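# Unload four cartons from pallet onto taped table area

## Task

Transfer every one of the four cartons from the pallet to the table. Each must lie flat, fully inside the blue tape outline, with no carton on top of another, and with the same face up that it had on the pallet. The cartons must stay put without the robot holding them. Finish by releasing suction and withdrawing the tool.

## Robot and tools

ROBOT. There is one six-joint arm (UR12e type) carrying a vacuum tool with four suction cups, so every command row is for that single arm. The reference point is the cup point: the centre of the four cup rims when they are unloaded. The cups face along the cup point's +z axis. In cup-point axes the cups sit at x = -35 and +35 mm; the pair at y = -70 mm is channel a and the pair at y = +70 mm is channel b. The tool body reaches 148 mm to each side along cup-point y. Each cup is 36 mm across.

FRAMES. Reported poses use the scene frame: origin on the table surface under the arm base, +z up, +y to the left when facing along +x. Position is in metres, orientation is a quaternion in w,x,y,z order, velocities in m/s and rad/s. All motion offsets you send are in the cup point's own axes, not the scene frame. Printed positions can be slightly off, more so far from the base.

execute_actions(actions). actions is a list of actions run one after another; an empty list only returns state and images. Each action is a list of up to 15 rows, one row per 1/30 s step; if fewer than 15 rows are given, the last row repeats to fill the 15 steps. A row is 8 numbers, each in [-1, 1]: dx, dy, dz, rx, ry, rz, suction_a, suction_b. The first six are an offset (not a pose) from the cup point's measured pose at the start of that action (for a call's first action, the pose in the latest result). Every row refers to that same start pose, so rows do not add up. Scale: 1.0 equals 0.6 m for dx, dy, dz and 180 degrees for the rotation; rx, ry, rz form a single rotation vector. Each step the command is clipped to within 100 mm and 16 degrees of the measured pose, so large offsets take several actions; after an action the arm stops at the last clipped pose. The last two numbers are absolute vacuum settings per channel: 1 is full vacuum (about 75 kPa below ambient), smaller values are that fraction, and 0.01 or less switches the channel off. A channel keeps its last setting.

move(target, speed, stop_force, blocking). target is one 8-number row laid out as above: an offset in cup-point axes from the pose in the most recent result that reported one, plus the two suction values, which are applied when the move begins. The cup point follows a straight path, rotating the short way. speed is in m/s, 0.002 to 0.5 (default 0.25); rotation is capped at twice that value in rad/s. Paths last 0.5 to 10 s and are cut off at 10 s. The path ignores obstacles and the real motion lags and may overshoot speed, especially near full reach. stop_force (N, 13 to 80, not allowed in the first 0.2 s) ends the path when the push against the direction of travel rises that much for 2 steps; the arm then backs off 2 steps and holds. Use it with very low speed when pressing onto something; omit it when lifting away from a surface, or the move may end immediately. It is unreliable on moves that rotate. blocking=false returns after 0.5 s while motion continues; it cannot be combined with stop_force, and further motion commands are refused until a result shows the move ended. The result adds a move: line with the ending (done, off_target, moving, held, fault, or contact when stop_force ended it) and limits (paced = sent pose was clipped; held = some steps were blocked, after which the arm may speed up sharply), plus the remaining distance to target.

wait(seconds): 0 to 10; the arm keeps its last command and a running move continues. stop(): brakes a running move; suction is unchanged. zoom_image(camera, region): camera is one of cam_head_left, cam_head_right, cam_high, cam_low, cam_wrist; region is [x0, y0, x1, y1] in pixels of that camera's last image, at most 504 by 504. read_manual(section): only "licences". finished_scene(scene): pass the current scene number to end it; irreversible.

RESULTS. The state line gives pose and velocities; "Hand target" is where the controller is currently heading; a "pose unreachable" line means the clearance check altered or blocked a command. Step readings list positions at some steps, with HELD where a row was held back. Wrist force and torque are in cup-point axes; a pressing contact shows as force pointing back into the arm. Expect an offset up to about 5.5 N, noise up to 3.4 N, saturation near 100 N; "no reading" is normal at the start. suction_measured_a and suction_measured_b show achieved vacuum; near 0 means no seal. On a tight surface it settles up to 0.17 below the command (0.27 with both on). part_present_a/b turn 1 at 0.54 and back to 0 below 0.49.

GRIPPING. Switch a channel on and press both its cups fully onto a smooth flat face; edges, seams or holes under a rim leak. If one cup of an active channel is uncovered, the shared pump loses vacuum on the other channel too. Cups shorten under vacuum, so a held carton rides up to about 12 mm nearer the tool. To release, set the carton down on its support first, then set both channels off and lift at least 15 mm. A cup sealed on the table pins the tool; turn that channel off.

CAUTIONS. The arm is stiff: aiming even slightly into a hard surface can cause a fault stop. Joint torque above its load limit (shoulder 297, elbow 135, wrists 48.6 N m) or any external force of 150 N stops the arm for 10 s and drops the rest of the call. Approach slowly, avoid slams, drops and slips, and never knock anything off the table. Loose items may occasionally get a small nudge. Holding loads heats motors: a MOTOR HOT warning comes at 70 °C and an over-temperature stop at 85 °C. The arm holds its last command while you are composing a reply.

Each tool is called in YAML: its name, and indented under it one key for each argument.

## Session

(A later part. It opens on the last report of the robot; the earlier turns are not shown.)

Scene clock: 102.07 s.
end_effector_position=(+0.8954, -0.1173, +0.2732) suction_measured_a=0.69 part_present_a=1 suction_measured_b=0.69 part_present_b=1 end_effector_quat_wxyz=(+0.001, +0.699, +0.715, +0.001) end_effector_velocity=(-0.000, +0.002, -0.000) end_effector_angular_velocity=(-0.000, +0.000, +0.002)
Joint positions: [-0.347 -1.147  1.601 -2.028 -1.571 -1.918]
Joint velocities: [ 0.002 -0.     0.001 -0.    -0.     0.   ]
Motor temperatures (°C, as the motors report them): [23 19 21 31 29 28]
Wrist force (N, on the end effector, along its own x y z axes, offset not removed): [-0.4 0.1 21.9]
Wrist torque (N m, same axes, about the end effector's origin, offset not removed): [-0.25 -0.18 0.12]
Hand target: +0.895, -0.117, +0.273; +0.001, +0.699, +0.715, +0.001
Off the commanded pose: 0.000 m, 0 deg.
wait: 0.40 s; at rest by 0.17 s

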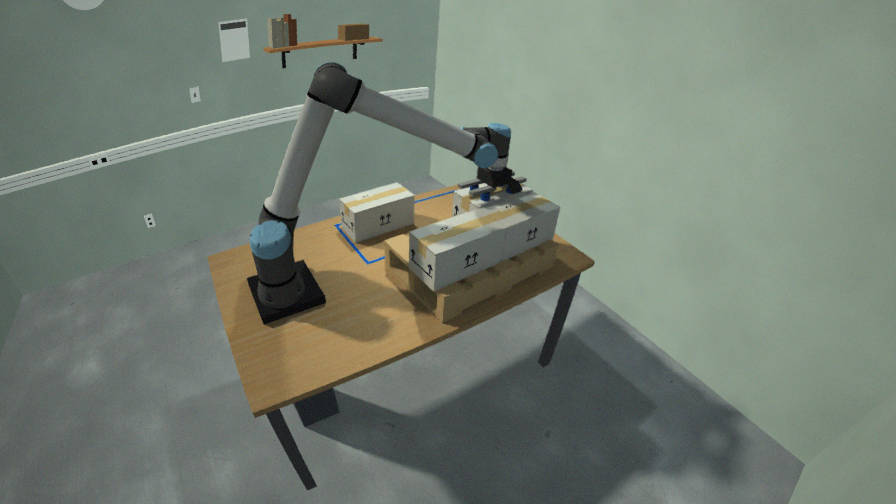

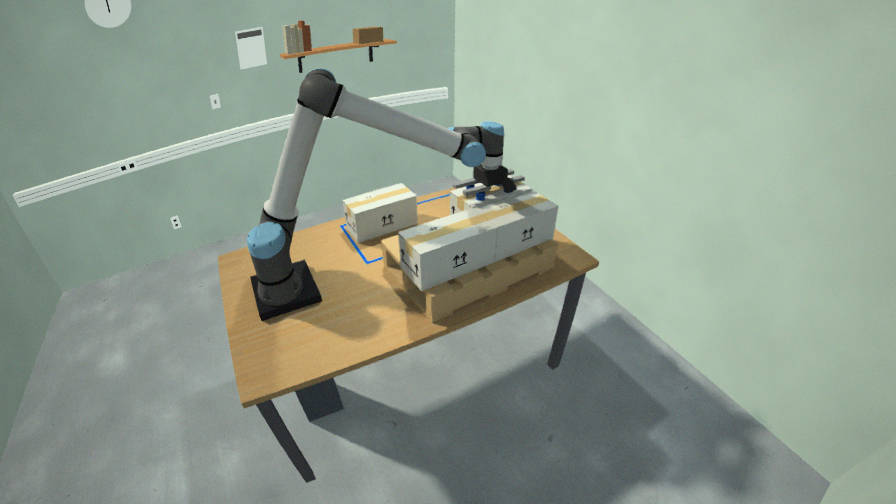

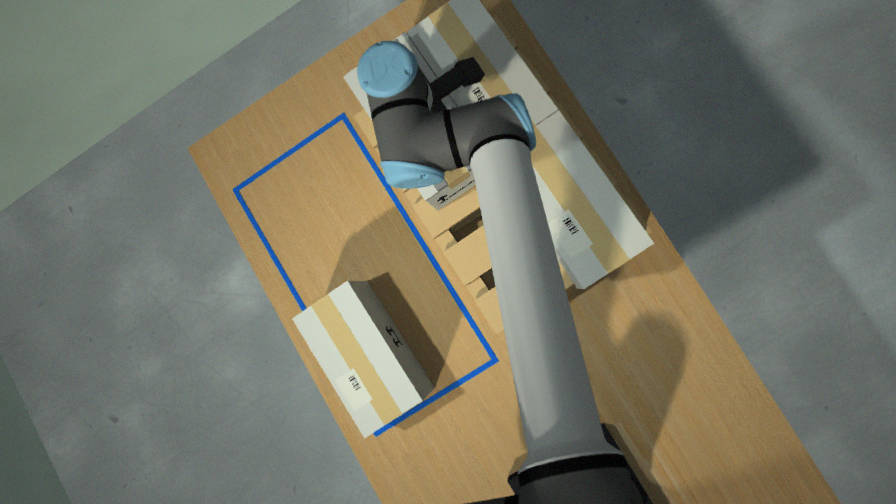

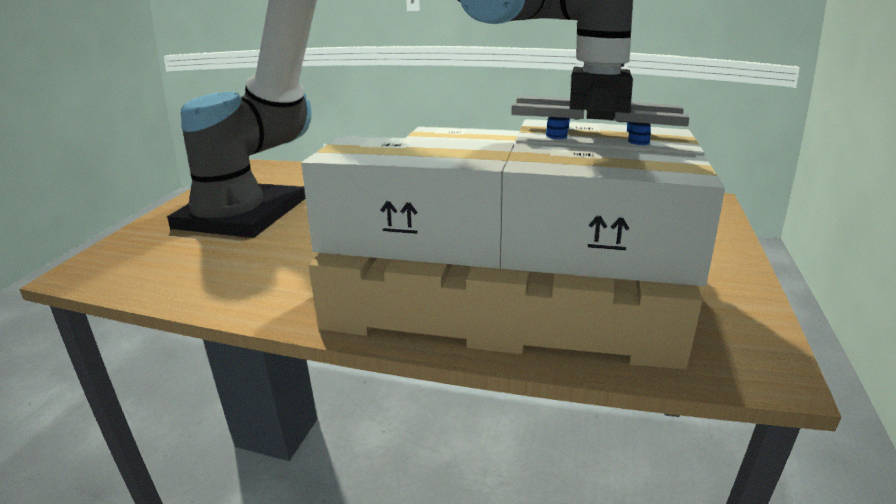

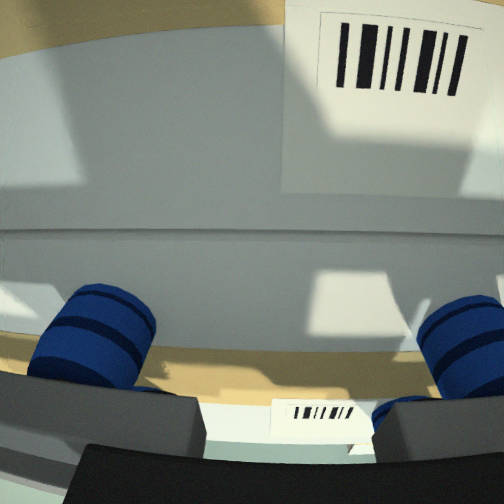

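move:
  target: [0.003,0,-0.035,0,0,0,1,1]
  speed: 0.1

move:
  target: [0.67,-0.02,0,0,0,0,1,1]
  speed: 0.4

move:
  target: [0,0,0.236,0,0,0,1,1]
  speed: 0.3

move:
  target: [0,0,0.03,0,0,0,1,1]
  speed: 0.008
  stop_force: 15

zoom_image:
  camera: "cam_high"
  region: [200,90,500,390]

Scene clock: 117.93 s.
end_effector_position=(+0.8953, -0.1155, +0.2939) suction_measured_a=0.76 part_present_a=1 suction_measured_b=0.76 part_present_b=1 end_effector_quat_wxyz=(+0.001, +0.699, +0.715, +0.001) end_effector_velocity=(-0.000, +0.000, +0.002) end_effector_angular_velocity=(+0.000, +0.001, -0.000)
Joint positions: [-0.345 -1.162  1.583 -1.995 -1.571 -1.916]
Joint velocities: [ 0.    -0.002 -0.002  0.004 -0.     0.   ]
Motor temperatures (°C, as the motors report them): [23 19 21 31 29 28]
Wrist force (N, on the end effector, along its own x y z axes, offset not removed): [-1.5 0.6 18.2]
Wrist torque (N m, same axes, about the end effector's origin, offset not removed): [-0.21 0.04 0.03]
Hand target: +0.895, -0.115, +0.294; +0.001, +0.699, +0.715, +0.001
Off the commanded pose: 0.000 m, 0 deg.
move: done

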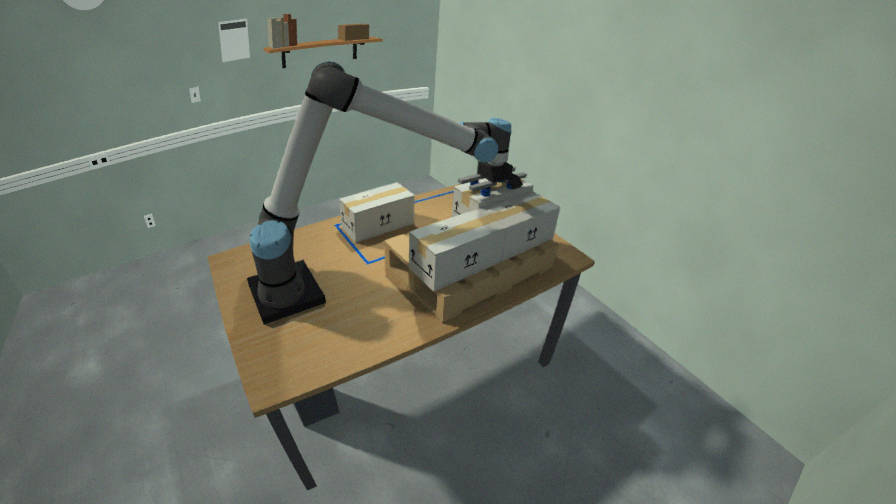

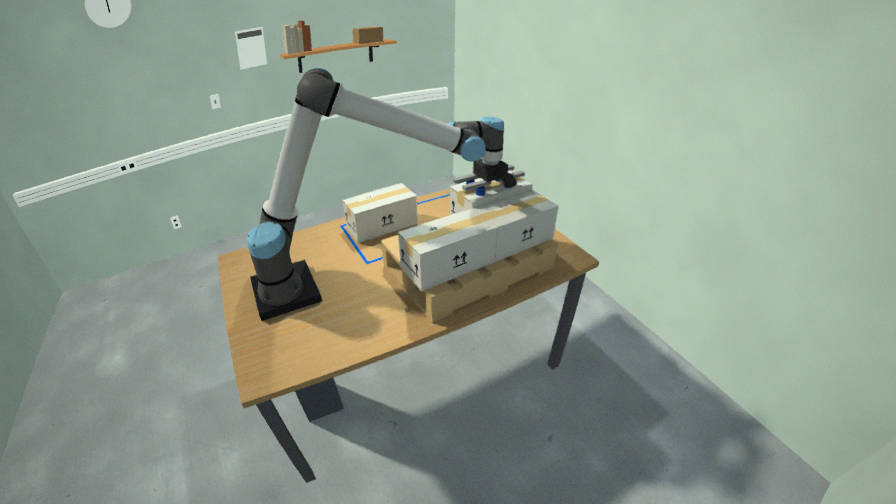

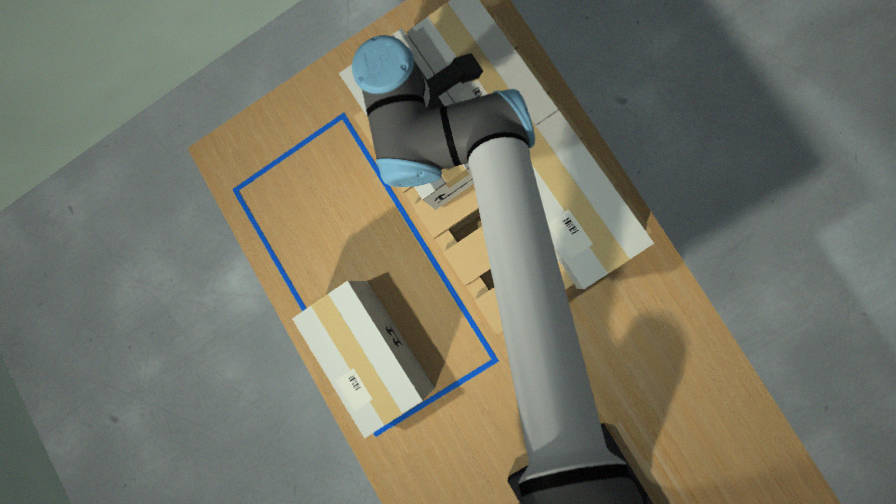

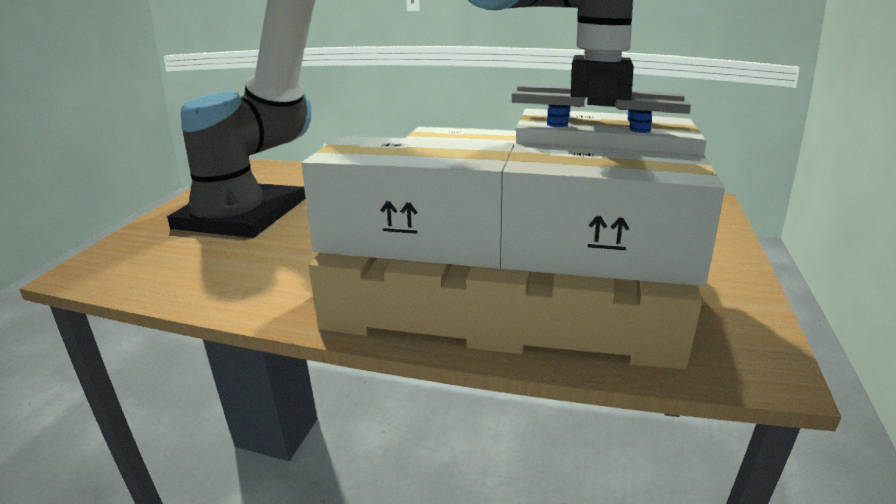

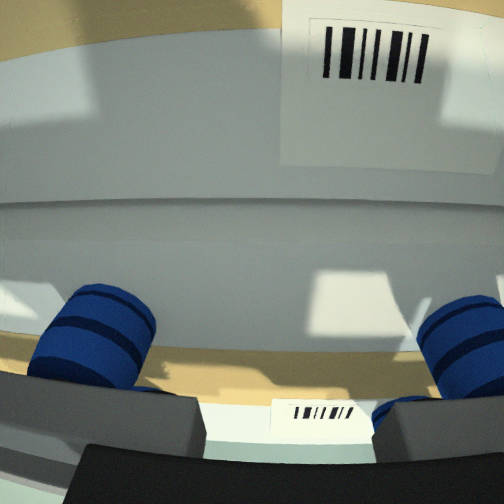

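Scene clock: 119.70 s.
end_effector_position=(+0.8739, +0.2855, +0.2938) suction_measured_a=0.76 part_present_a=1 suction_measured_b=0.76 part_present_b=1 end_effector_quat_wxyz=(+0.001, +0.699, +0.715, +0.001) end_effector_velocity=(+0.000, +0.003, -0.000) end_effector_angular_velocity=(-0.000, +0.000, +0.000)
Joint positions: [ 0.102 -1.136  1.545 -1.983 -1.572 -1.468]
Joint velocities: [ 0.004  0.002 -0.003  0.001 -0.     0.004]
Motor temperatures (°C, as the motors report them): [23 19 21 31 29 28]
Wrist force (N, on the end effector, along its own x y z axes, offset not removed): [1.0 -0.7 17.0]
Wrist torque (N m, same axes, about the end effector's origin, offset not removed): [-0.13 -0.24 0.16]
Hand target: +0.874, +0.286, +0.294; +0.001, +0.699, +0.715, +0.001
Off the commanded pose: 0.001 m, 0 deg.
move: done

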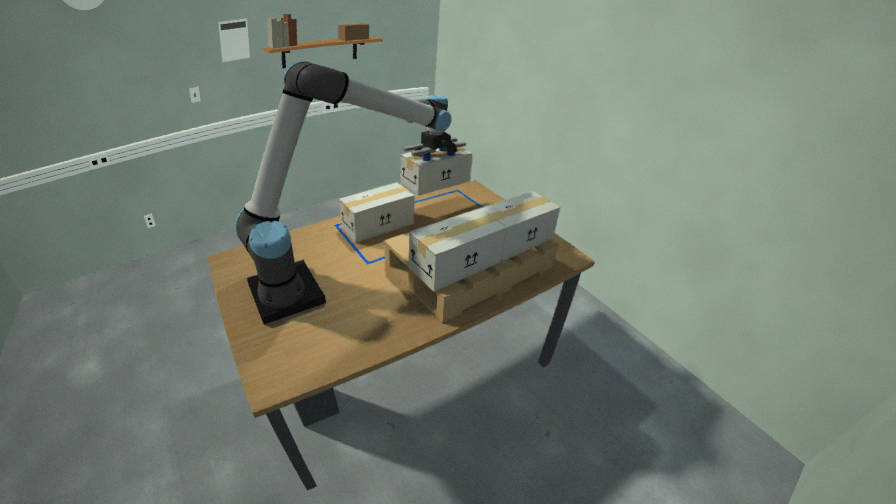

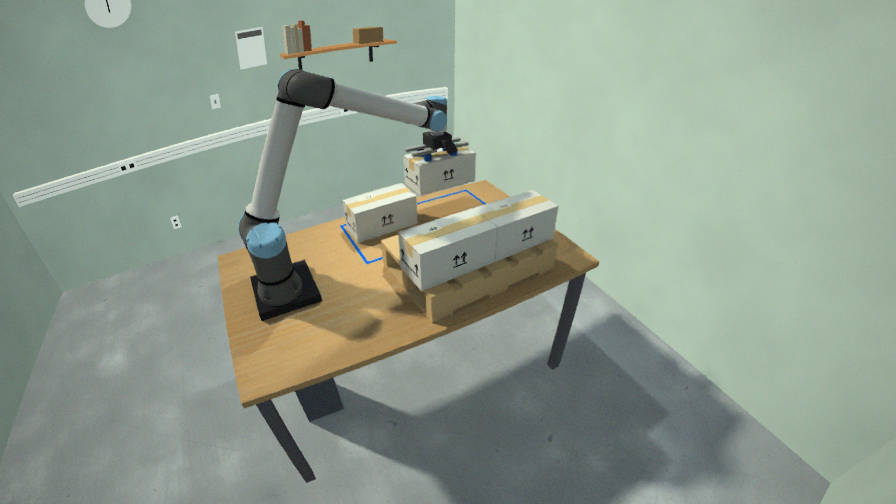

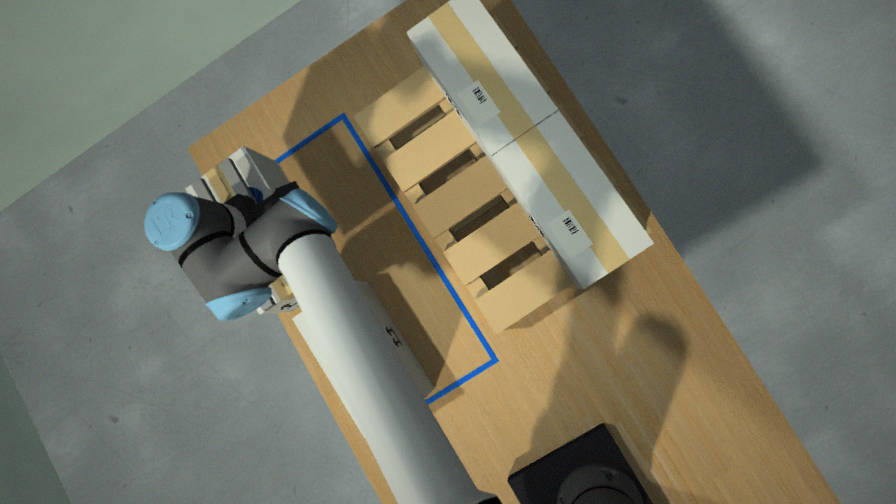

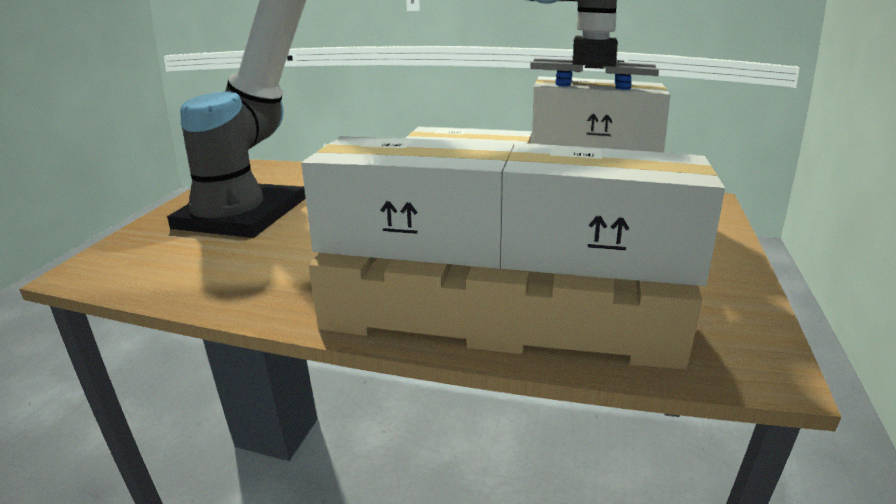

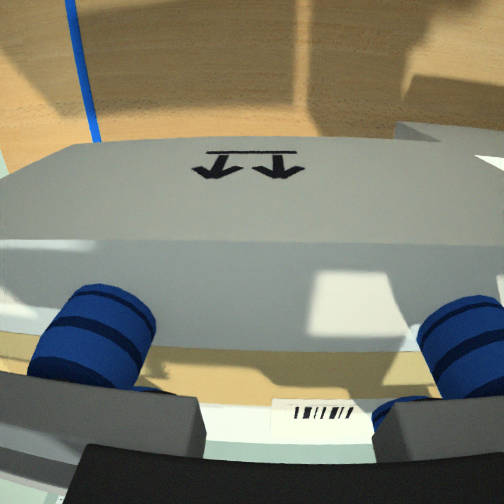

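Scene clock: 120.90 s.
end_effector_position=(+0.8742, +0.2854, +0.1525) suction_measured_a=0.76 part_present_a=1 suction_measured_b=0.76 part_present_b=1 end_effector_quat_wxyz=(+0.001, +0.699, +0.715, +0.001) end_effector_velocity=(+0.001, -0.001, -0.002) end_effector_angular_velocity=(+0.002, -0.000, -0.002)
Joint positions: [ 0.102 -1.022  1.649 -2.201 -1.572 -1.469]
Joint velocities: [-0.002  0.003  0.001 -0.004  0.002  0.   ]
Motor temperatures (°C, as the motors report them): [23 19 21 31 29 28]
Wrist force (N, on the end effector, along its own x y z axes, offset not removed): [0.0 0.9 19.2]
Wrist torque (N m, same axes, about the end effector's origin, offset not removed): [-0.08 -0.28 0.08]
Hand target: +0.874, +0.286, +0.152; +0.001, +0.699, +0.715, +0.001
Off the commanded pose: 0.000 m, 0 deg.
move: done

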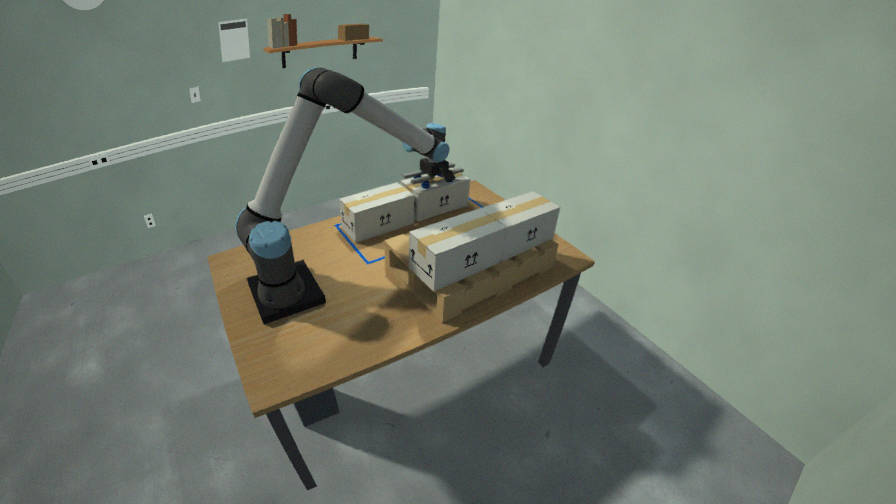

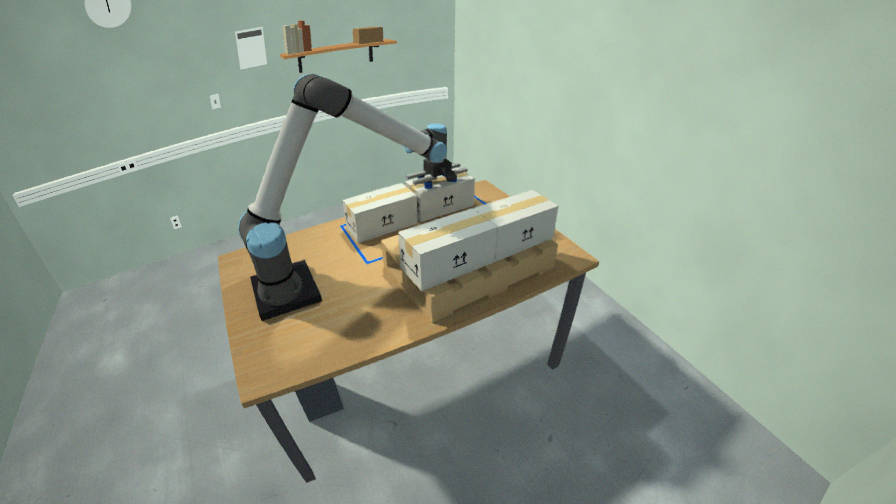

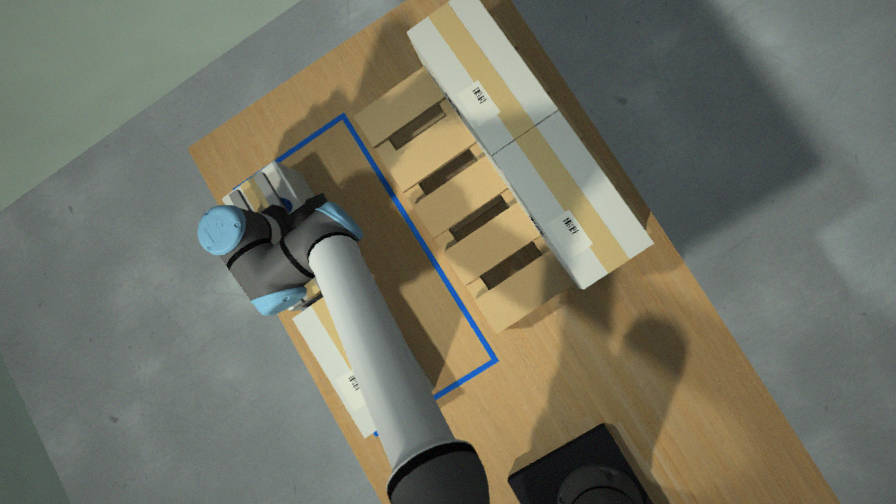

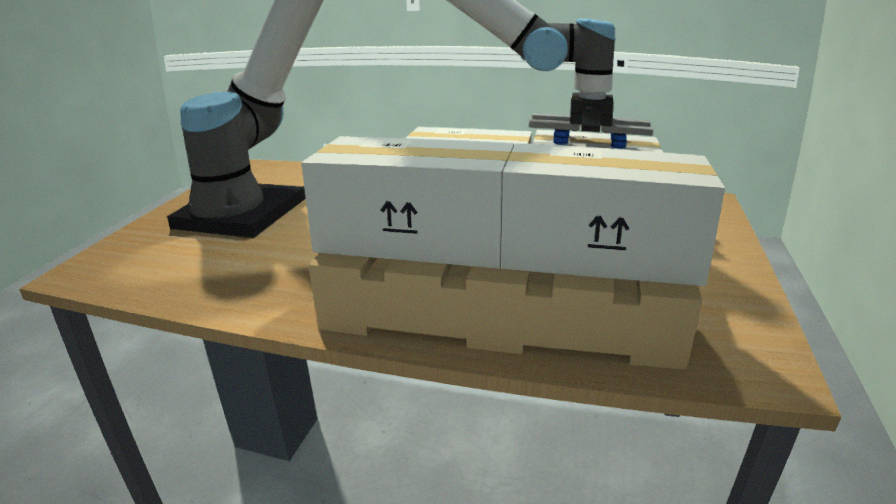

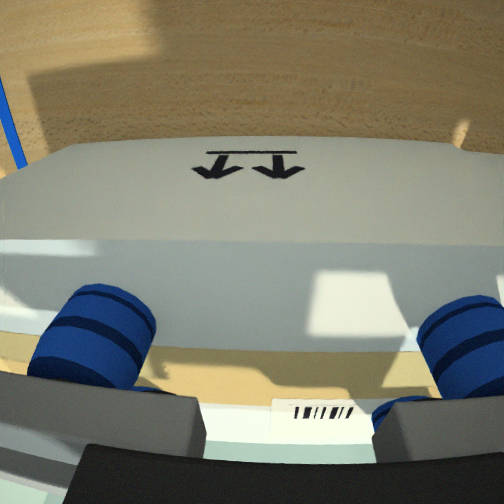

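Scene clock: 122.30 s.
end_effector_position=(+0.8743, +0.2855, +0.1445) suction_measured_a=0.76 part_present_a=1 suction_measured_b=0.76 part_present_b=1 end_effector_quat_wxyz=(+0.001, +0.699, +0.715, +0.001) end_effector_velocity=(-0.000, -0.000, +0.002) end_effector_angular_velocity=(-0.001, +0.001, +0.000)
Joint positions: [ 0.102 -1.014  1.653 -2.213 -1.572 -1.469]
Joint velocities: [ 0.    -0.002 -0.001  0.004 -0.001 -0.   ]
Motor temperatures (°C, as the motors report them): [23 19 21 31 29 28]
Wrist force (N, on the end effector, along its own x y z axes, offset not removed): [0.4 -0.4 -21.5]
Wrist torque (N m, same axes, about the end effector's origin, offset not removed): [2.56 0.28 -0.01]
Hand target: +0.874, +0.285, +0.145; +0.001, +0.699, +0.715, +0.001
Off the commanded pose: 0.010 m, 0 deg.
move: contact

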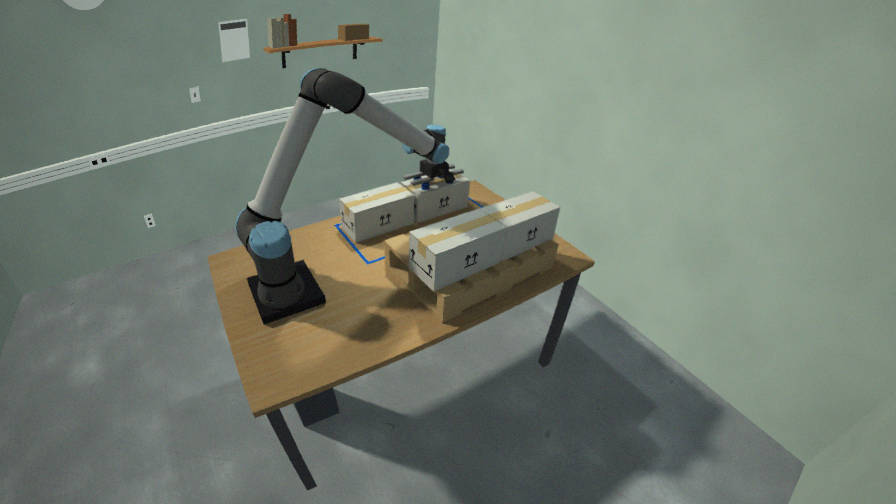

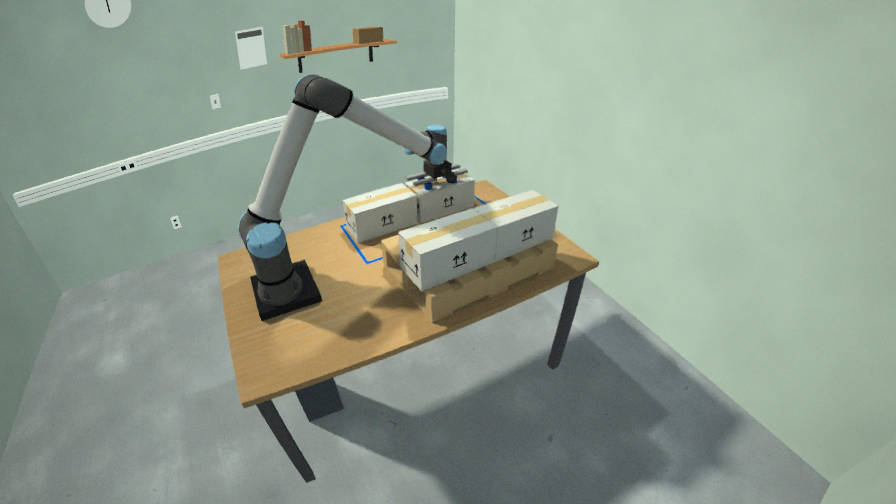

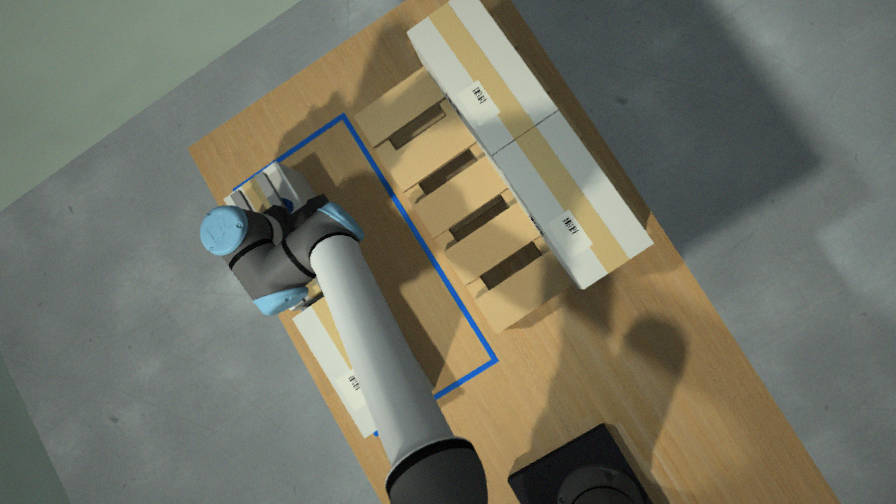

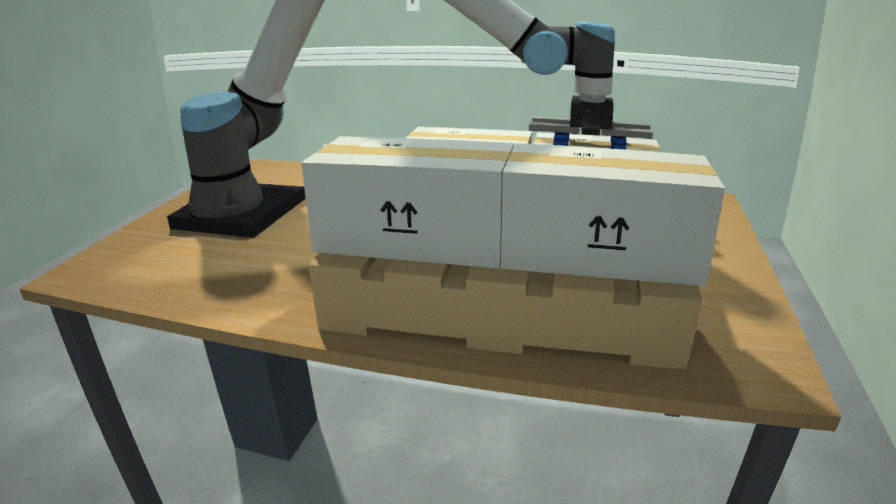

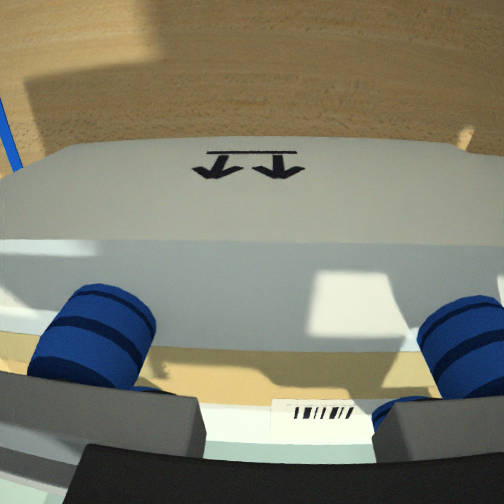

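Region (200, 90, 500, 390) of cam_high's 896x504 image, scaled by 1.680, with more detail than that image has.

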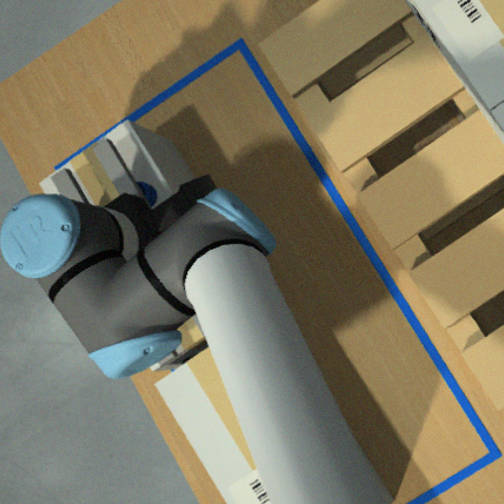

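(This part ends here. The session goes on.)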